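# Lay the towel flat on the table beside the basket

## Task

Get the towel lying flat on the table as a single layer, with at least one finger-width between it and the table edge, at least two finger-widths between it and the basket rim, and more than a hand-width between it and each arm's column. The basket must stay upright with all of its base on the table, no more than three finger-widths from its starting spot and turned roughly as it began. At the end both grippers must have released and moved away; anything that stays in place only because the robot holds it does not count.

## Robot and tools

Robot: two six-joint arms, left_arm and right_arm, each with a parallel two-finger gripper. The names do not tell you which side of an image an arm appears on. Occasionally something may pull briefly on an item you are gripping. Knocking or placing anything off the table is a failure.

Frame: every reported pose uses one shared world frame. The origin is on the tabletop midway between the arms, +x points out over the table, +z points up, and left_arm sits on the +y side. Positions are in metres and orientations are quaternions (w, x, y, z). A gripper's fingers point along its own +z and spread along its own y. The reported hand point lies between the pads, roughly 1 cm short of the fingertips. It can be a little wrong, more so at long reach.

Joint order: in every row and every per-joint list, each arm's joints come in this order: shoulder, elbow, wrist roll, wrist pitch, waist, wrist yaw. Follow this order only. Nominal ranges in radians: shoulder 0.000 to 3.142, elbow 0.000 to 3.019, wrist roll -2.094 to 2.094, wrist pitch -1.693 to 1.571, waist -2.880 to 2.880, wrist yaw -1.571 to 1.571. A real end stop may sit up to 0.019 rad either side of these numbers. A call is rejected if a target is over 0.019 rad outside a range and also farther out than that joint's last reading. Targets past the real stop are clipped to it, and 'joint sent to its limit' is printed; if that line is missing, the joint may still be at its end.

Row layout: one flat list of 14 numbers covering both arms: left_arm's six absolute joint angles (radians) plus its opening, then right_arm's six angles plus its opening. Opening runs from -1 (closed) to +1 (fully open, about 0.094 m between pads). Optionally add 12 stiffness factors from 0 to 1 (left's six, then right's six, same joint order); each multiplies that joint's position gain and stays in effect until changed.

Tools:
- execute_actions(actions): a list of actions, run in sequence. Each action is a list of up to 15 rows; each row lasts one control step of 1/30 s, and if fewer than 15 rows are given the last one is repeated to fill the action. An empty list only returns the current state and images.
- move(target, speed, blocking): target is one absolute row as above. All joints of both arms travel along paths that stay at the same fraction of completion, so hands follow curves. speed (rad/s, 0.01 to 2, default 0.5) caps the joint with the longest travel. Paths run 0.5 to 10 s; longer ones are cut off at 10 s short of target. Finger openings are applied at the start. Moves ignore obstacles and the other arm; faster moves hit harder, and aiming deeper past a contact presses harder. With blocking=false you get a result after 0.5 s while motion continues; you must use wait or stop before issuing other motion. The extra 'move:' line reports the outcome (done, off_target, moving, held, fault), limits=held or limits=none, and each arm's joint farthest from its target. After limits=held, motion can suddenly run well above the requested speed.
- wait(seconds): 0 to 10 s; arms keep their last command; returns early if a running move ends.
- stop(): brakes a running move; the arm needs distance to stop, more when fast. Fingers continue.
- zoom_image(camera, region): camera is cam_high, cam_left_wrist or cam_right_wrist (each 504x504); region is [x0, y0, x1, y1] in pixels from the top-left, at most 504 by 504.
- finished_scene(scene): ends the current scene (give its number) after the robot has held its last command; irreversible. The goal must hold at that point. Replying without a tool call ends everything.

Motion limits: each step, a joint's driven target stays within a fixed lead of its measured angle (waist 0.264, shoulder 0.32, elbow 0.276, wrist pitch 0.33, wrist yaw 0.186, wrist roll 0.522 rad), and if the targets would put the hand over 70 mm from where it is, all are scaled back. So large changes take several actions, and an unfinished change may not complete on its own: send the remainder. To keep a joint still, resend its value from 'Joint targets'.

Results: the state line gives each gripper's position and quaternion. 'Joint positions' and 'Joint velocities' give, per arm, the six joints then pad gap (m, m/s). 'Joint targets' shows what the joints are currently driven to. grip_measured is the opening on the command scale (each gripper can be off by about 1 mm, consistently). 'joint command not followed' means the clearance check altered some joint targets. FAULT lines mean an arm stopped.

Gripping: fingers go to the commanded grip_measured value. To hold something, command about 0.03 below its grip_measured; less bites more gently. Pad force tops out around 50 to 62 N, less on thin parts (under about 2 mm, like cloth), with a brief spike at first contact.

Avoid: arms colliding or pressing on each other, hard slams or shoves, drops and slips, and things leaving the table. Holding a load heats motors; MOTOR HOT appears from 85 °C, and at 100 °C that arm's motors and gripper go limp (OVER-TEMPERATURE FAULT) until cooled. Between replies the robot keeps its last command. Smooth, low-effort, quick motion is preferred.

Cameras have calibration lines (OpenCV conventions, T_world_to_cam in metres); cam_high is fixed overhead-behind, wrist cameras are fisheye and follow their arms.

Each tool is called after "Emit:" as name([rows], argument=value, ...), one row to a line, values as JSON.

## Session

Emit:
execute_actions(actions=[])

Scene clock: 0.00 s.
left_arm: end_effector_position=(+0.0835, +0.7935, +0.3309) grip_measured=+1.000 end_effector_quat_wxyz=(-0.505, +0.656, +0.140, -0.544) | right_arm: end_effector_position=(+0.6225, +0.0600, +0.2794) grip_measured=+1.000 end_effector_quat_wxyz=(+0.077, -0.309, +0.865, +0.387)
Joint names: [shoulder, elbow, wrist roll, wrist pitch, waist, wrist yaw]
Joint positions: left_arm=[ 1.658  0.991 -0.262  1.369  0.951 -1.414  0.094] | right_arm=[ 2.19   2.375 -0.196 -1.508  0.251 -0.781  0.094]
Joint velocities: left_arm=[-0.005 -0.012 -0.037  0.002 -0.015  0.037  0.   ] | right_arm=[-0.015  0.012  0.051 -0.022  0.005  0.022  0.   ]
Motor temperatures (°C, as the motors report them): left_arm=[24 24 23 25 23 22] | right_arm=[22 22 21 25 23 23]
Joint targets: left_arm=[1.652 1.016 -0.262 1.372 0.951 -1.414] | right_arm=[2.187 2.402 -0.196 -1.506 0.251 -0.781]
Joint stiffness scale: left_arm=[1. 1. 1. 1. 1. 1.] | right_arm=[1. 1. 1. 1. 1. 1.]

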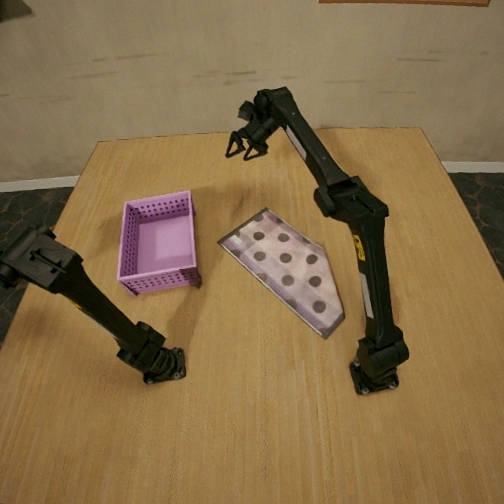

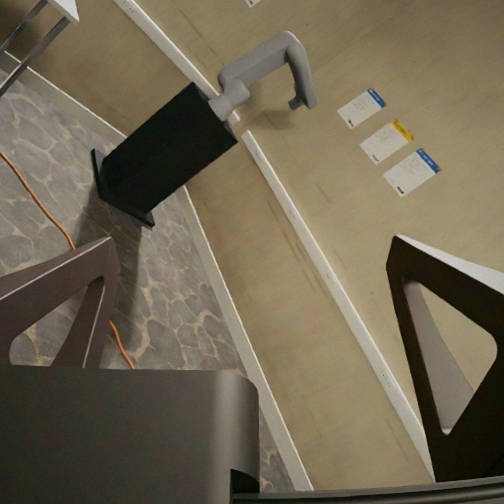

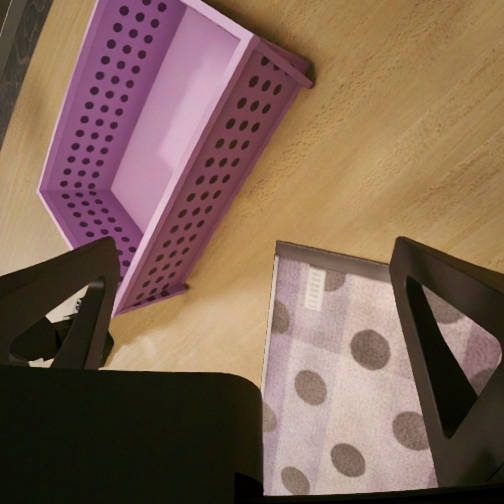

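Emit:
zoom_image(camera="cam_high", region=[190,180,390,360])

Region (190, 180, 390, 360) of cam_high's 504x504 image, scaled by 2.520, with more detail than that image has; it fills the top 454 rows of this view, and the rest is white.

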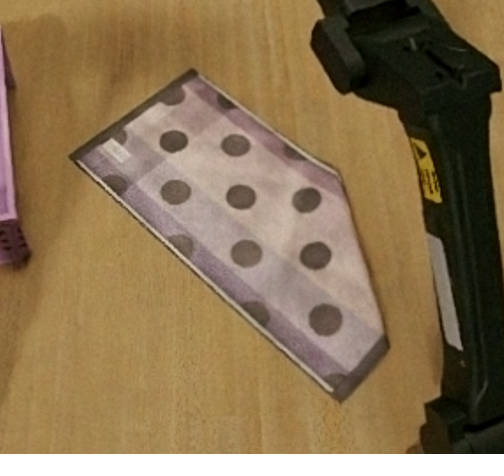

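Emit:
move(target=[1.2,1.2,0,-1.2,0.3,0,1,1.5,1.2,0,-1.2,0,0,1], speed=1)

Emit:
move(target=[1.2,1.2,0,-0.6,0.6,0,1,1.5,0.9,0,-0.9,-0.3,0,1], speed=1)

Scene clock: 9.60 s.
left_arm: end_effector_position=(+0.3913, +0.4676, +0.2493) grip_measured=+1.000 end_effector_quat_wxyz=(+0.150, -0.258, +0.954, +0.039) | right_arm: end_effector_position=(+0.4377, -0.2581, +0.1444) grip_measured=+1.000 end_effector_quat_wxyz=(+0.017, -0.080, +0.997, +0.003)
Joint names: [shoulder, elbow, wrist roll, wrist pitch, waist, wrist yaw]
Joint positions: left_arm=[ 1.21   1.144 -0.016 -1.193  0.31  -0.002  0.094] | right_arm=[ 1.521  1.196 -0.01  -1.211  0.013 -0.004  0.094]
Joint velocities: left_arm=[-0.005 -0.002 -0.037  0.002 -0.015 -0.037  0.   ] | right_arm=[ 0.005 -0.007 -0.037 -0.027  0.005  0.037  0.   ]
Motor temperatures (°C, as the motors report them): left_arm=[25 26 23 25 23 22] | right_arm=[24 26 21 25 23 23]
Joint targets: left_arm=[1.200 1.200 0.000 -1.200 0.300 0.000] | right_arm=[1.500 1.200 -0.000 -1.200 0.000 0.000]
Joint stiffness scale: left_arm=[1. 1. 1. 1. 1. 1.] | right_arm=[1. 1. 1. 1. 1. 1.]
move: off_target (left_arm, right_arm); limits=none; left_arm: farthest joint: the elbow, 0.056 radians from its target (0.209 radians at the start); right_arm: farthest joint: the shoulder, 0.021 radians from its target (0.690 radians at the start)
camera_calibration (this result's frames):
cam_left_wrist: T_world_to_cam=[[0.499212, -0.866472, -0.00365832, 0.207459], [-0.821786, -0.474796, 0.315019, 0.468277], [-0.274692, -0.154255, -0.949078, 0.54013], [0, 0, 0, 1]] pos_world=[0.429627, 0.485411, 0.365868]
cam_right_wrist: T_world_to_cam=[[0.163719, -0.986392, -0.0150305, -0.319912], [-0.824354, -0.145162, 0.547146, 0.250591], [-0.541883, -0.0771879, -0.836902, 0.462247], [0, 0, 0, 1]] pos_world=[0.509435, -0.243503, 0.244937]

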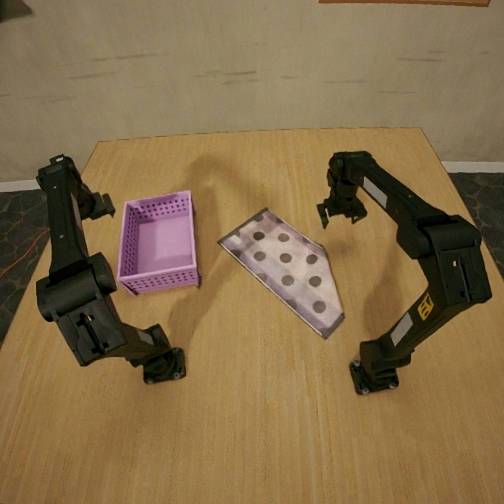

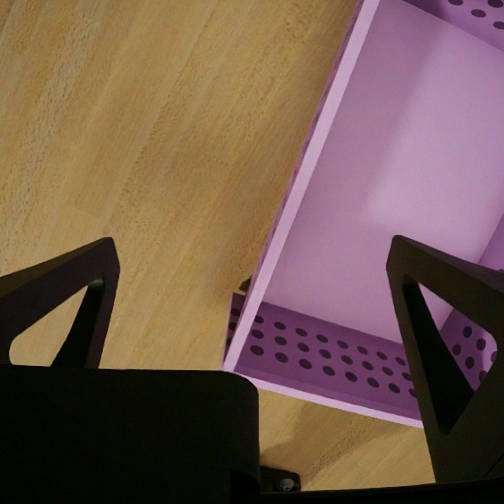

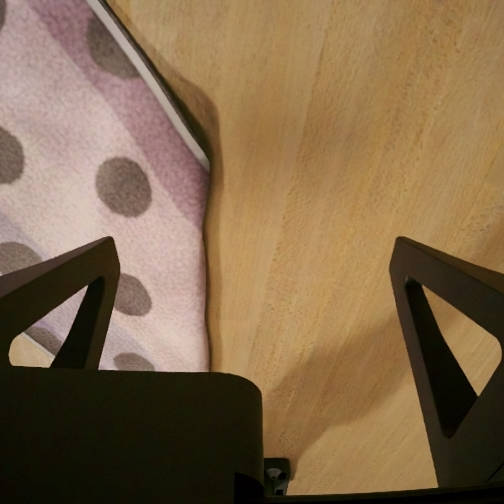

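Scene clock: 10.77 s.
left_arm: end_effector_position=(+0.4015, +0.6421, +0.3278) grip_measured=+1.000 end_effector_quat_wxyz=(+0.396, -0.357, +0.830, +0.164) | right_arm: end_effector_position=(+0.3843, -0.3855, +0.0420) grip_measured=+1.000 end_effector_quat_wxyz=(+0.016, +0.074, +0.997, +0.000)
Joint names: [shoulder, elbow, wrist roll, wrist pitch, waist, wrist yaw]
Joint positions: left_arm=[ 1.21   1.143 -0.015 -0.617  0.595 -0.002  0.094] | right_arm=[ 1.521  0.893 -0.009 -0.911 -0.295 -0.003  0.094]
Joint velocities: left_arm=[ 0.005 -0.012  0.007  0.007 -0.015 -0.007  0.   ] | right_arm=[ 0.005 -0.002 -0.051 -0.017 -0.015  0.022  0.   ]
Motor temperatures (°C, as the motors report them): left_arm=[25 26 23 25 23 22] | right_arm=[24 26 21 25 23 23]
Joint targets: left_arm=[1.200 1.200 -0.000 -0.600 0.600 -0.000] | right_arm=[1.500 0.900 0.000 -0.900 -0.300 -0.000]
Joint stiffness scale: left_arm=[1. 1. 1. 1. 1. 1.] | right_arm=[1. 1. 1. 1. 1. 1.]
move: off_target (left_arm, right_arm); limits=none; left_arm: farthest joint: the elbow, 0.057 radians from its target (0.056 radians at the start); right_arm: farthest joint: the shoulder, 0.021 radians from its target (0.021 radians at the start)
camera_calibration (this result's frames):
cam_left_wrist: T_world_to_cam=[[0.722643, -0.691217, 0.00266044, 0.149547], [-0.668291, -0.699648, -0.252743, 0.803684], [0.176562, 0.180865, -0.96753, 0.25403], [0, 0, 0, 1]] pos_world=[0.384174, 0.619721, 0.44851]
cam_right_wrist: T_world_to_cam=[[-0.144831, -0.989358, -0.0139599, -0.320973], [-0.827822, 0.113432, 0.549404, 0.345007], [-0.541973, 0.0911267, -0.835441, 0.402594], [0, 0, 0, 1]] pos_world=[0.457313, -0.393379, 0.142314]

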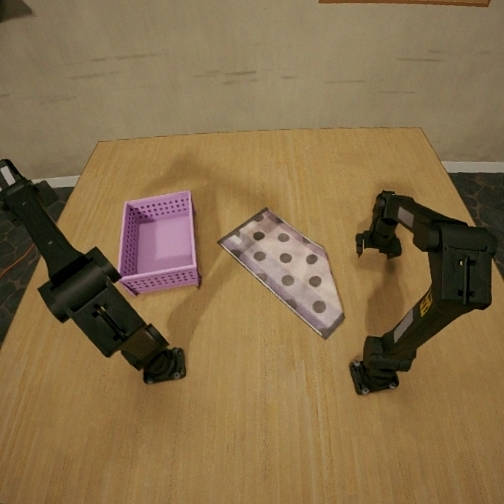

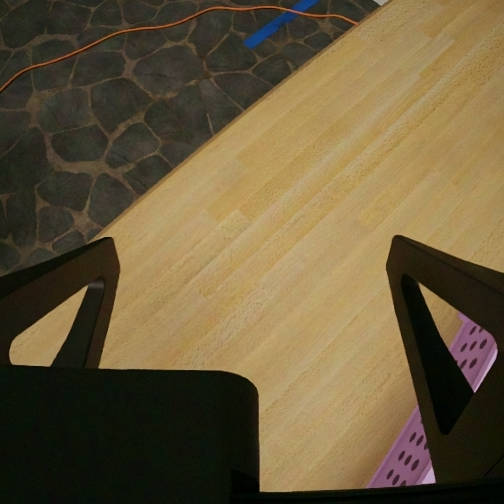

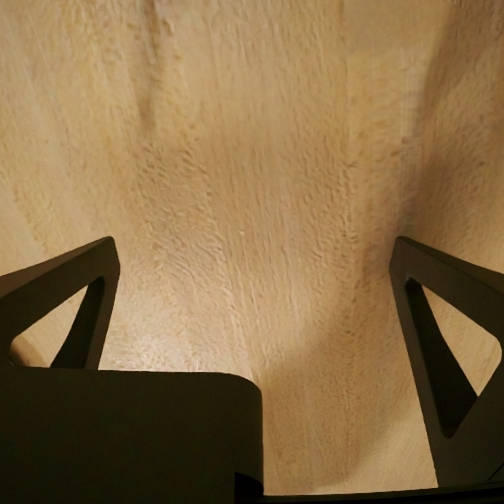

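Emit:
move(target=[1.2,1.2,0,-0.6,0.6,0,1,1.12,0.7,0,-1.13,0.12,0,1], speed=1)

Scene clock: 29.50 s.
left_arm: end_effector_position=(+0.4015, +0.6421, +0.3278) grip_measured=+1.000 end_effector_quat_wxyz=(+0.396, -0.357, +0.830, +0.164) | right_arm: end_effector_position=(+0.2654, -0.2560, +0.1002) grip_measured=+1.000 end_effector_quat_wxyz=(+0.016, -0.131, +0.991, +0.003)
Joint names: [shoulder, elbow, wrist roll, wrist pitch, waist, wrist yaw]
Joint positions: left_arm=[ 1.21   1.143 -0.015 -0.617  0.595 -0.002  0.094] | right_arm=[ 1.112  0.697 -0.009 -1.122  0.117 -0.003  0.094]
Joint velocities: left_arm=[-0.015 -0.002  0.007 -0.022 -0.005  0.007  0.   ] | right_arm=[-0.015 -0.002 -0.037  0.027 -0.015 -0.081  0.   ]
Motor temperatures (°C, as the motors report them): left_arm=[25 29 23 25 23 22] | right_arm=[24 27 21 25 23 23]
Joint targets: left_arm=[1.200 1.200 -0.000 -0.600 0.600 0.000] | right_arm=[1.120 0.700 -0.000 -1.130 0.120 0.000]
Joint stiffness scale: left_arm=[1. 1. 1. 1. 1. 1.] | right_arm=[1. 1. 1. 1. 1. 1.]
move: off_target (left_arm); limits=none; left_arm: farthest joint: the elbow, 0.057 radians from its target (0.057 radians at the start); right_arm: farthest joint: the wrist roll, 0.009 radians from its target (0.009 radians at the start)
camera_calibration (this result's frames):
cam_left_wrist: T_world_to_cam=[[0.722643, -0.691217, 0.00266044, 0.149547], [-0.668291, -0.699648, -0.252743, 0.803684], [0.176562, 0.180865, -0.96753, 0.25403], [0, 0, 0, 1]] pos_world=[0.384174, 0.619721, 0.44851]
cam_right_wrist: T_world_to_cam=[[0.263468, -0.964573, -0.0135643, -0.311401], [-0.804639, -0.227496, 0.548454, 0.106619], [-0.53211, -0.133586, -0.836071, 0.314903], [0, 0, 0, 1]] pos_world=[0.335397, -0.234047, 0.200582]

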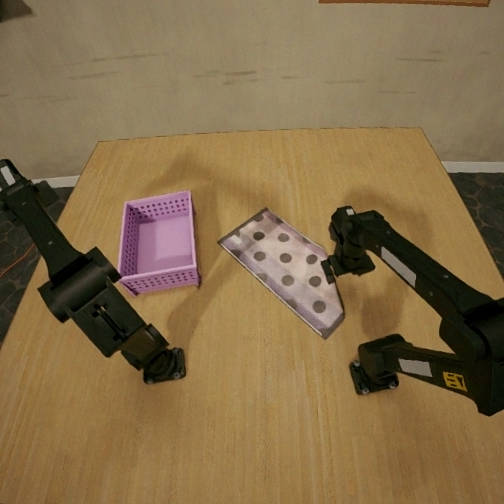

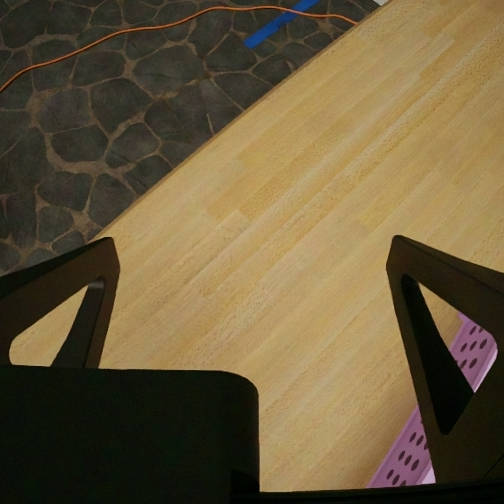

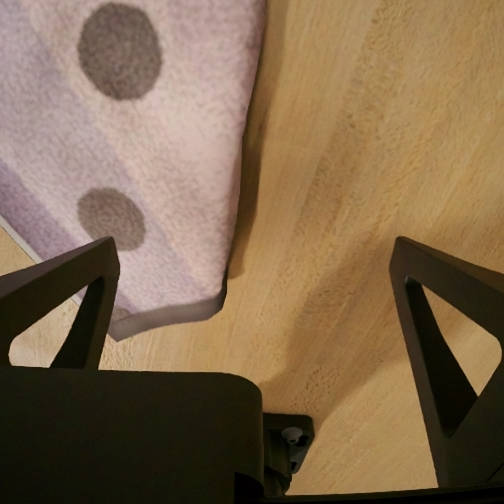

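Emit:
move(target=[1.2,1.2,0,-0.6,0.6,0,1,1.36,0.72,0,-0.92,0.08,0,0.3])

Emit:
move(target=[1.2,1.2,0,-0.6,0.6,0,1,1.42,0.69,0,-0.83,0.08,0,0.3], speed=0.2)

Scene clock: 35.67 s.
left_arm: end_effector_position=(+0.4015, +0.6421, +0.3278) grip_measured=+1.000 end_effector_quat_wxyz=(+0.396, -0.357, +0.830, +0.164) | right_arm: end_effector_position=(+0.2980, -0.2544, +0.0356) grip_measured=+0.302 end_effector_quat_wxyz=(-0.009, -0.120, +0.993, +0.000)
Joint names: [shoulder, elbow, wrist roll, wrist pitch, waist, wrist yaw]
Joint positions: left_arm=[ 1.21   1.143 -0.015 -0.617  0.595 -0.002  0.094] | right_arm=[ 1.355  0.697 -0.009 -0.931  0.095 -0.003  0.061]
Joint velocities: left_arm=[-0.005  0.007  0.022 -0.022 -0.005 -0.066  0.   ] | right_arm=[ 0.005 -0.002 -0.022 -0.017 -0.024  0.007  0.   ]
Motor temperatures (°C, as the motors report them): left_arm=[25 30 23 25 23 22] | right_arm=[24 27 21 25 23 23]
Joint targets: left_arm=[1.200 1.200 -0.000 -0.600 0.600 -0.000] | right_arm=[1.360 0.720 -0.000 -0.920 0.080 0.000]
Joint stiffness scale: left_arm=[1. 1. 1. 1. 1. 1.] | right_arm=[1. 1. 1. 1. 1. 1.]
move: off_target (left_arm, right_arm); limits=none; left_arm: farthest joint: the elbow, 0.057 radians from its target (0.057 radians at the start); right_arm: farthest joint: the elbow, 0.023 radians from its target (0.023 radians at the start)
camera_calibration (this result's frames):
cam_left_wrist: T_world_to_cam=[[0.722643, -0.691217, 0.00266044, 0.149547], [-0.668291, -0.699648, -0.252743, 0.803684], [0.176562, 0.180865, -0.96753, 0.25403], [0, 0, 0, 1]] pos_world=[0.384174, 0.619721, 0.44851]
cam_right_wrist: T_world_to_cam=[[0.241743, -0.970236, -0.0141886, -0.314247], [-0.781062, -0.203244, 0.590453, 0.166297], [-0.575763, -0.131656, -0.806947, 0.290885], [0, 0, 0, 1]] pos_world=[0.373336, -0.232798, 0.132079]

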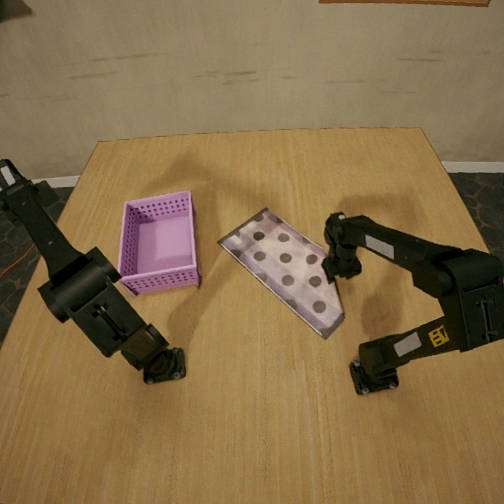

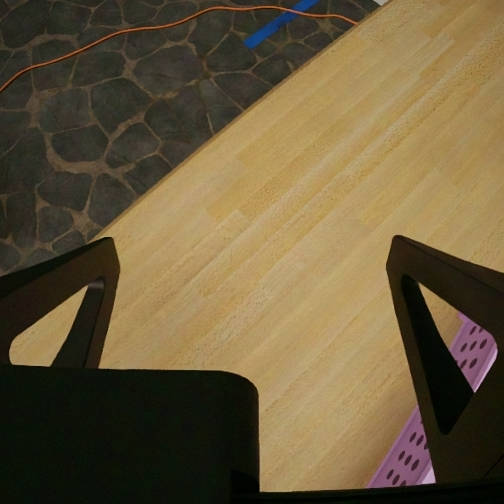

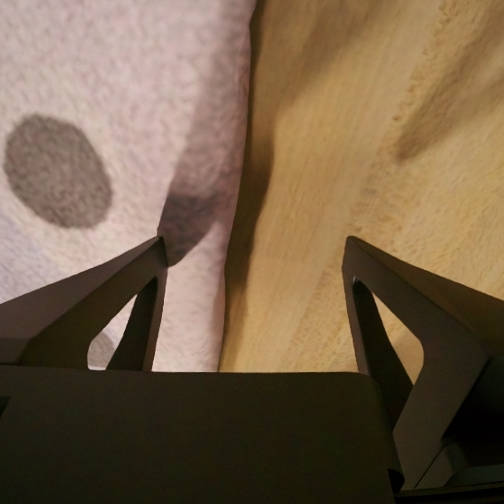

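Scene clock: 36.47 s.
left_arm: end_effector_position=(+0.4015, +0.6421, +0.3278) grip_measured=+1.000 end_effector_quat_wxyz=(+0.396, -0.357, +0.830, +0.164) | right_arm: end_effector_position=(+0.3109, -0.2514, +0.0201) grip_measured=+0.302 end_effector_quat_wxyz=(+0.007, -0.120, +0.993, +0.002)
Joint names: [shoulder, elbow, wrist roll, wrist pitch, waist, wrist yaw]
Joint positions: left_arm=[ 1.21   1.143 -0.015 -0.617  0.595 -0.002  0.094] | right_arm=[ 1.402  0.691 -0.009 -0.846  0.095 -0.003  0.061]
Joint velocities: left_arm=[ 0.005  0.012 -0.007 -0.012 -0.005 -0.007  0.   ] | right_arm=[-0.005  0.002 -0.022 -0.012  0.005 -0.037 -0.   ]
Motor temperatures (°C, as the motors report them): left_arm=[25 30 23 25 23 22] | right_arm=[24 27 21 25 23 23]
Joint targets: left_arm=[1.200 1.200 -0.000 -0.600 0.600 -0.000] | right_arm=[1.420 0.690 0.000 -0.830 0.080 0.000]
Joint stiffness scale: left_arm=[1. 1. 1. 1. 1. 1.] | right_arm=[1. 1. 1. 1. 1. 1.]
move: off_target (left_arm); limits=none; left_arm: farthest joint: the elbow, 0.057 radians from its target (0.057 radians at the start); right_arm: farthest joint: the shoulder, 0.018 radians from its target (0.065 radians at the start)
camera_calibration (this result's frames):
cam_left_wrist: T_world_to_cam=[[0.722643, -0.691217, 0.00266044, 0.149547], [-0.668291, -0.699648, -0.252743, 0.803684], [0.176562, 0.180865, -0.96753, 0.25403], [0, 0, 0, 1]] pos_world=[0.384174, 0.619721, 0.44851]
cam_right_wrist: T_world_to_cam=[[0.24218, -0.970133, -0.0138015, -0.314741], [-0.799068, -0.207504, 0.564299, 0.191177], [-0.550309, -0.125634, -0.825455, 0.280231], [0, 0, 0, 1]] pos_world=[0.383201, -0.230464, 0.119093]

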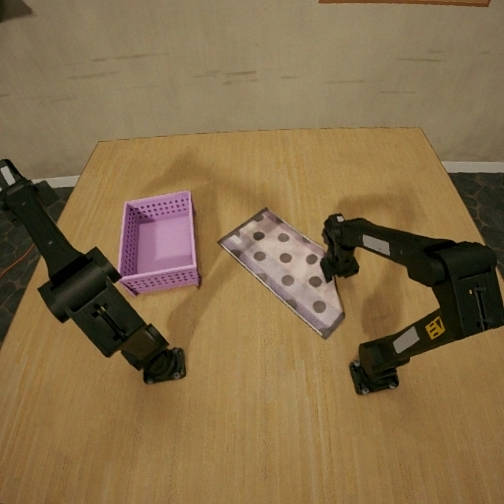

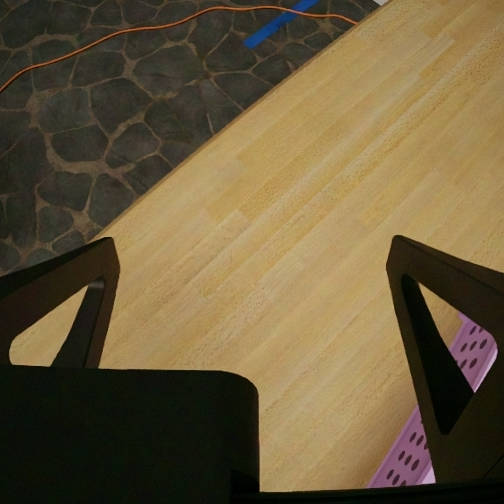

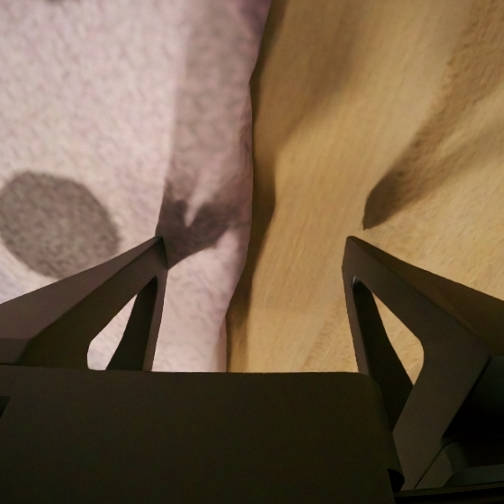

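Edge is left of centre; shift left, lower, close, lift.

Emit:
move(target=[1.2,1.2,0,-0.6,0.6,0,1,1.42,0.69,0,-0.83,0.16,0,0.3], speed=0.2)

Emit:
move(target=[1.2,1.2,0,-0.6,0.6,0,1,1.46,0.69,0,-0.81,0.16,0,0.3], speed=0.1)

Emit:
move(target=[1.2,1.2,0,-0.6,0.6,0,1,1.46,0.69,0,-0.81,0.16,0,-1])

Emit:
move(target=[1.2,1.2,0,-0.6,0.6,0,1,1.2,0.93,0,-1.28,0.16,0,-1], speed=0.3)

Scene clock: 40.87 s.
left_arm: end_effector_position=(+0.4015, +0.6421, +0.3278) grip_measured=+1.000 end_effector_quat_wxyz=(+0.396, -0.357, +0.830, +0.164) | right_arm: end_effector_position=(+0.3079, -0.2357, +0.0201) grip_measured=+0.301 end_effector_quat_wxyz=(+0.009, -0.145, +0.989, +0.003)
Joint names: [shoulder, elbow, wrist roll, wrist pitch, waist, wrist yaw]
Joint positions: left_arm=[ 1.21   1.143 -0.015 -0.617  0.595 -0.002  0.094] | right_arm=[ 1.402  0.691 -0.009 -0.842  0.145 -0.003  0.061]
Joint velocities: left_arm=[-0.005  0.002  0.022 -0.017 -0.005 -0.037  0.   ] | right_arm=[-0.015  0.002  0.007  0.012  0.005 -0.066 -0.   ]
Motor temperatures (°C, as the motors report them): left_arm=[25 30 23 25 23 22] | right_arm=[23 27 21 25 23 23]
Joint targets: left_arm=[1.200 1.200 0.000 -0.600 0.600 0.000] | right_arm=[1.420 0.690 -0.000 -0.830 0.160 -0.000]
Joint stiffness scale: left_arm=[1. 1. 1. 1. 1. 1.] | right_arm=[1. 1. 1. 1. 1. 1.]
move: off_target (left_arm); limits=none; left_arm: farthest joint: the elbow, 0.057 radians from its target (0.057 radians at the start); right_arm: farthest joint: the shoulder, 0.018 radians from its target (0.018 radians at the start)
camera_calibration (this result's frames):
cam_left_wrist: T_world_to_cam=[[0.722477, -0.691391, 0.0023648, 0.149823], [-0.668514, -0.699435, -0.252746, 0.803637], [0.1764, 0.181022, -0.96753, 0.253994], [0, 0, 0, 1]] pos_world=[0.384194, 0.6197, 0.448509]
cam_right_wrist: T_world_to_cam=[[0.290394, -0.956808, -0.0137497, -0.310521], [-0.789972, -0.247818, 0.56083, 0.179743], [-0.540015, -0.152, -0.827817, 0.271193], [0, 0, 0, 1]] pos_world=[0.378614, -0.211344, 0.119423]

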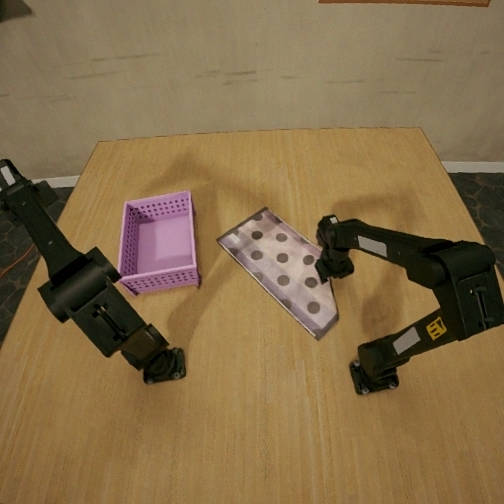

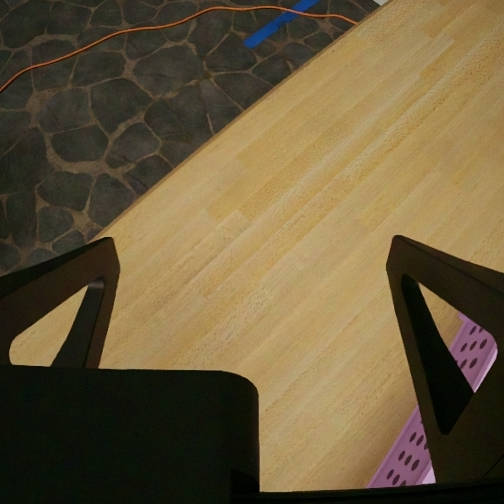

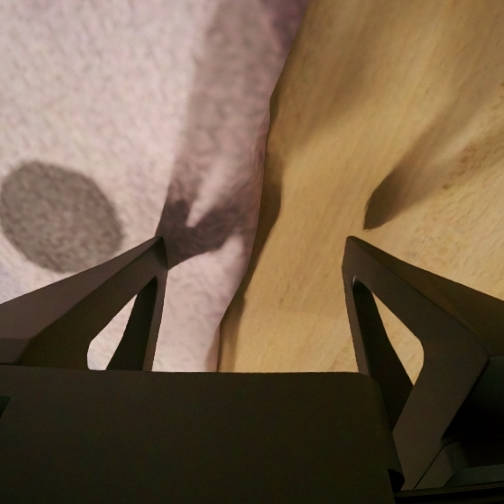

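Scene clock: 41.67 s.
left_arm: end_effector_position=(+0.4015, +0.6421, +0.3278) grip_measured=+1.000 end_effector_quat_wxyz=(+0.396, -0.357, +0.830, +0.164) | right_arm: end_effector_position=(+0.3082, -0.2356, +0.0179) grip_measured=+0.301 end_effector_quat_wxyz=(+0.007, -0.145, +0.989, +0.002)
Joint names: [shoulder, elbow, wrist roll, wrist pitch, waist, wrist yaw]
Joint positions: left_arm=[ 1.21   1.143 -0.015 -0.617  0.595 -0.002  0.094] | right_arm=[ 1.41   0.691 -0.009 -0.837  0.145 -0.003  0.061]
Joint velocities: left_arm=[-0.005 -0.017 -0.051  0.012  0.005 -0.007  0.   ] | right_arm=[-0.005 -0.002 -0.022  0.002 -0.005 -0.037  0.001]
Motor temperatures (°C, as the motors report them): left_arm=[25 30 23 25 23 22] | right_arm=[23 27 21 25 23 23]
Joint targets: left_arm=[1.200 1.200 -0.000 -0.600 0.600 0.000] | right_arm=[1.460 0.690 0.000 -0.810 0.160 0.000]
Joint stiffness scale: left_arm=[1. 1. 1. 1. 1. 1.] | right_arm=[1. 1. 1. 1. 1. 1.]
move: off_target (left_arm, right_arm); limits=none; left_arm: farthest joint: the elbow, 0.057 radians from its target (0.057 radians at the start); right_arm: farthest joint: the shoulder, 0.050 radians from its target (0.058 radians at the start)
camera_calibration (this result's frames):
cam_left_wrist: T_world_to_cam=[[0.722477, -0.691391, 0.0023648, 0.149823], [-0.668514, -0.699435, -0.252746, 0.803637], [0.1764, 0.181022, -0.96753, 0.253994], [0, 0, 0, 1]] pos_world=[0.384194, 0.6197, 0.448509]
cam_right_wrist: T_world_to_cam=[[0.290358, -0.956819, -0.0137827, -0.310548], [-0.788531, -0.2474, 0.563039, 0.180924], [-0.542136, -0.152615, -0.826316, 0.27002], [0, 0, 0, 1]] pos_world=[0.379222, -0.211168, 0.116975]

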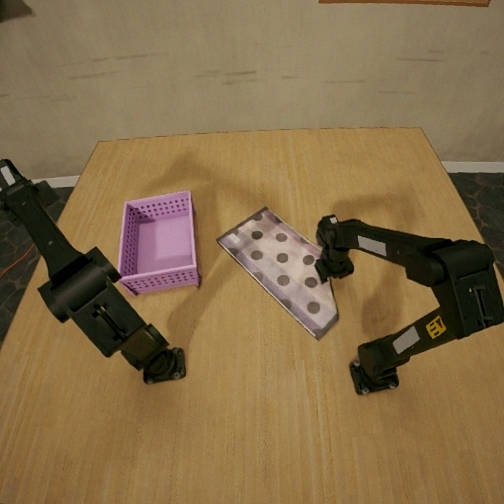

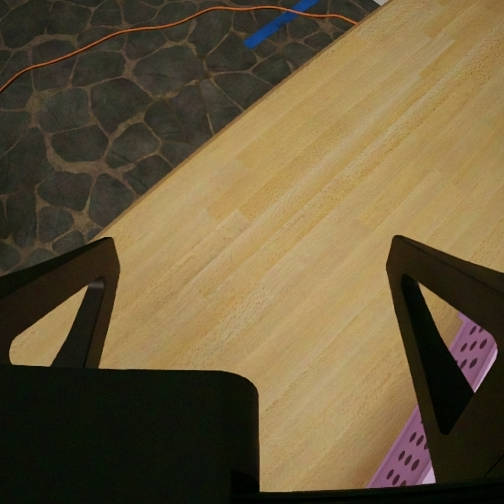

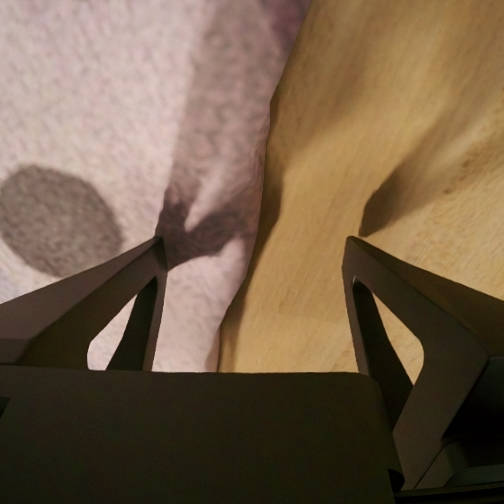

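Scene clock: 42.37 s.
left_arm: end_effector_position=(+0.4015, +0.6421, +0.3278) grip_measured=+1.000 end_effector_quat_wxyz=(+0.396, -0.357, +0.830, +0.164) | right_arm: end_effector_position=(+0.3094, -0.2349, +0.0185) grip_measured=-0.932 end_effector_quat_wxyz=(+0.010, -0.145, +0.989, +0.004)
Joint names: [shoulder, elbow, wrist roll, wrist pitch, waist, wrist yaw]
Joint positions: left_arm=[ 1.21   1.143 -0.015 -0.617  0.595 -0.002  0.094] | right_arm=[ 1.408  0.691 -0.009 -0.833  0.145 -0.005  0.003]
Joint velocities: left_arm=[-0.005 -0.017 -0.007 -0.002 -0.005  0.022  0.   ] | right_arm=[-0.005 -0.007 -0.051  0.012 -0.015 -0.051 -0.001]
Motor temperatures (°C, as the motors report them): left_arm=[25 30 23 25 23 22] | right_arm=[23 27 21 25 23 23]
Joint targets: left_arm=[1.200 1.200 0.000 -0.600 0.600 0.000] | right_arm=[1.460 0.690 -0.000 -0.810 0.160 -0.000]
Joint stiffness scale: left_arm=[1. 1. 1. 1. 1. 1.] | right_arm=[1. 1. 1. 1. 1. 1.]
move: off_target (left_arm, right_arm); limits=none; left_arm: farthest joint: the elbow, 0.057 radians from its target (0.057 radians at the start); right_arm: farthest joint: the shoulder, 0.052 radians from its target (0.050 radians at the start)
camera_calibration (this result's frames):
cam_left_wrist: T_world_to_cam=[[0.722477, -0.691391, 0.0023648, 0.149823], [-0.668514, -0.699435, -0.252746, 0.803637], [0.1764, 0.181022, -0.96753, 0.253994], [0, 0, 0, 1]] pos_world=[0.384194, 0.6197, 0.448509]
cam_right_wrist: T_world_to_cam=[[0.290464, -0.956758, -0.0156185, -0.310212], [-0.791306, -0.249348, 0.558266, 0.182163], [-0.53802, -0.149798, -0.829515, 0.270681], [0, 0, 0, 1]] pos_world=[0.379884, -0.210829, 0.117993]

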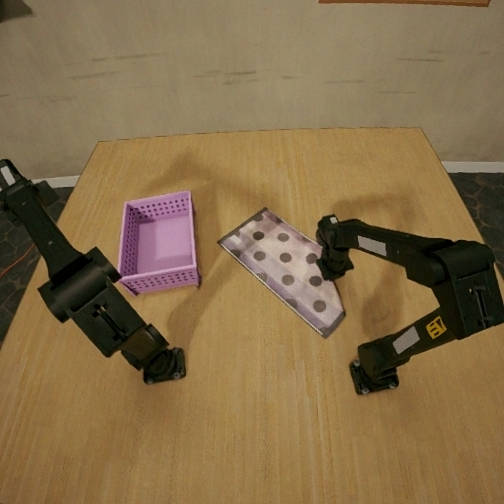

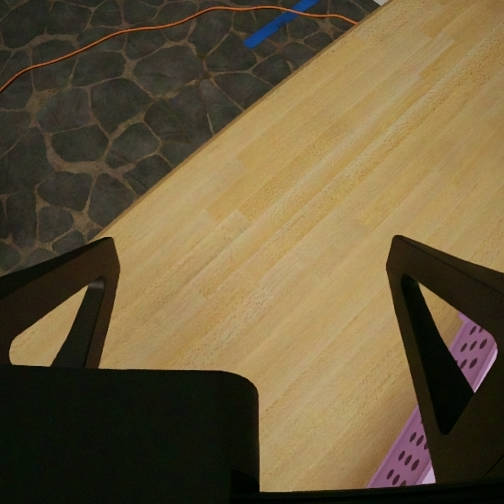

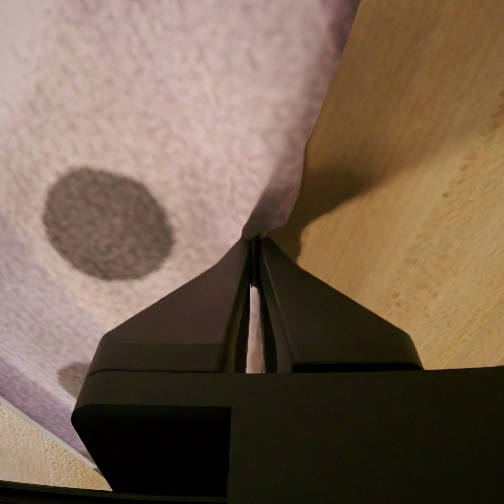

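Scene clock: 44.27 s.
left_arm: end_effector_position=(+0.4015, +0.6421, +0.3278) grip_measured=+1.000 end_effector_quat_wxyz=(+0.396, -0.357, +0.830, +0.164) | right_arm: end_effector_position=(+0.2969, -0.2386, +0.1401) grip_measured=-0.932 end_effector_quat_wxyz=(-0.014, -0.145, +0.989, +0.000)
Joint names: [shoulder, elbow, wrist roll, wrist pitch, waist, wrist yaw]
Joint positions: left_arm=[ 1.21   1.143 -0.015 -0.617  0.595 -0.002  0.094] | right_arm=[ 1.214  0.885 -0.009 -1.271  0.145 -0.005  0.003]
Joint velocities: left_arm=[-0.005 -0.012  0.007 -0.012 -0.005 -0.037  0.   ] | right_arm=[-0.005  0.007  0.022  0.007 -0.005  0.066  0.   ]
Motor temperatures (°C, as the motors report them): left_arm=[25 30 23 25 23 22] | right_arm=[23 27 21 25 23 23]
Joint targets: left_arm=[1.200 1.200 -0.000 -0.600 0.600 -0.000] | right_arm=[1.200 0.930 0.000 -1.280 0.160 0.000]
Joint stiffness scale: left_arm=[1. 1. 1. 1. 1. 1.] | right_arm=[1. 1. 1. 1. 1. 1.]
move: off_target (left_arm, right_arm); limits=none; left_arm: farthest joint: the elbow, 0.057 radians from its target (0.057 radians at the start); right_arm: farthest joint: the elbow, 0.045 radians from its target (0.239 radians at the start)
camera_calibration (this result's frames):
cam_left_wrist: T_world_to_cam=[[0.722477, -0.691391, 0.0023648, 0.149823], [-0.668514, -0.699435, -0.252746, 0.803637], [0.1764, 0.181022, -0.96753, 0.253994], [0, 0, 0, 1]] pos_world=[0.384194, 0.6197, 0.448509]
cam_right_wrist: T_world_to_cam=[[0.289712, -0.956977, -0.0162117, -0.307896], [-0.763967, -0.241418, 0.598391, 0.0916231], [-0.57656, -0.160976, -0.80104, 0.36911], [0, 0, 0, 1]] pos_world=[0.372012, -0.213112, 0.235854]

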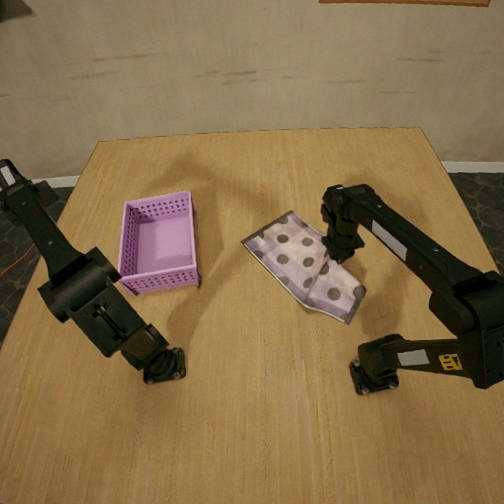

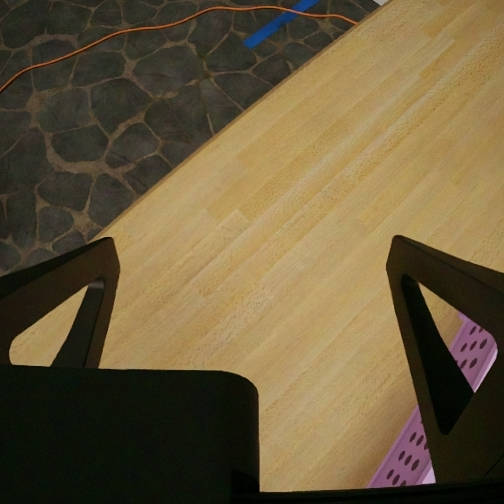

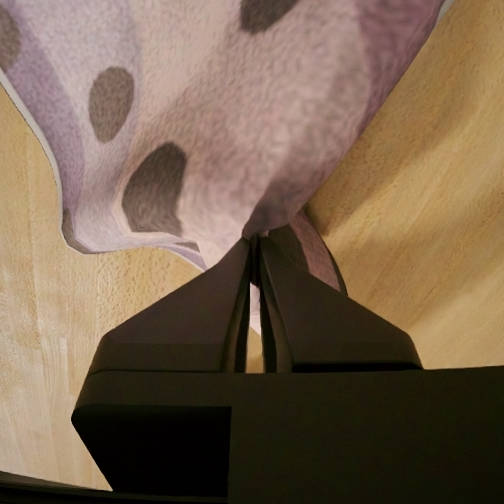

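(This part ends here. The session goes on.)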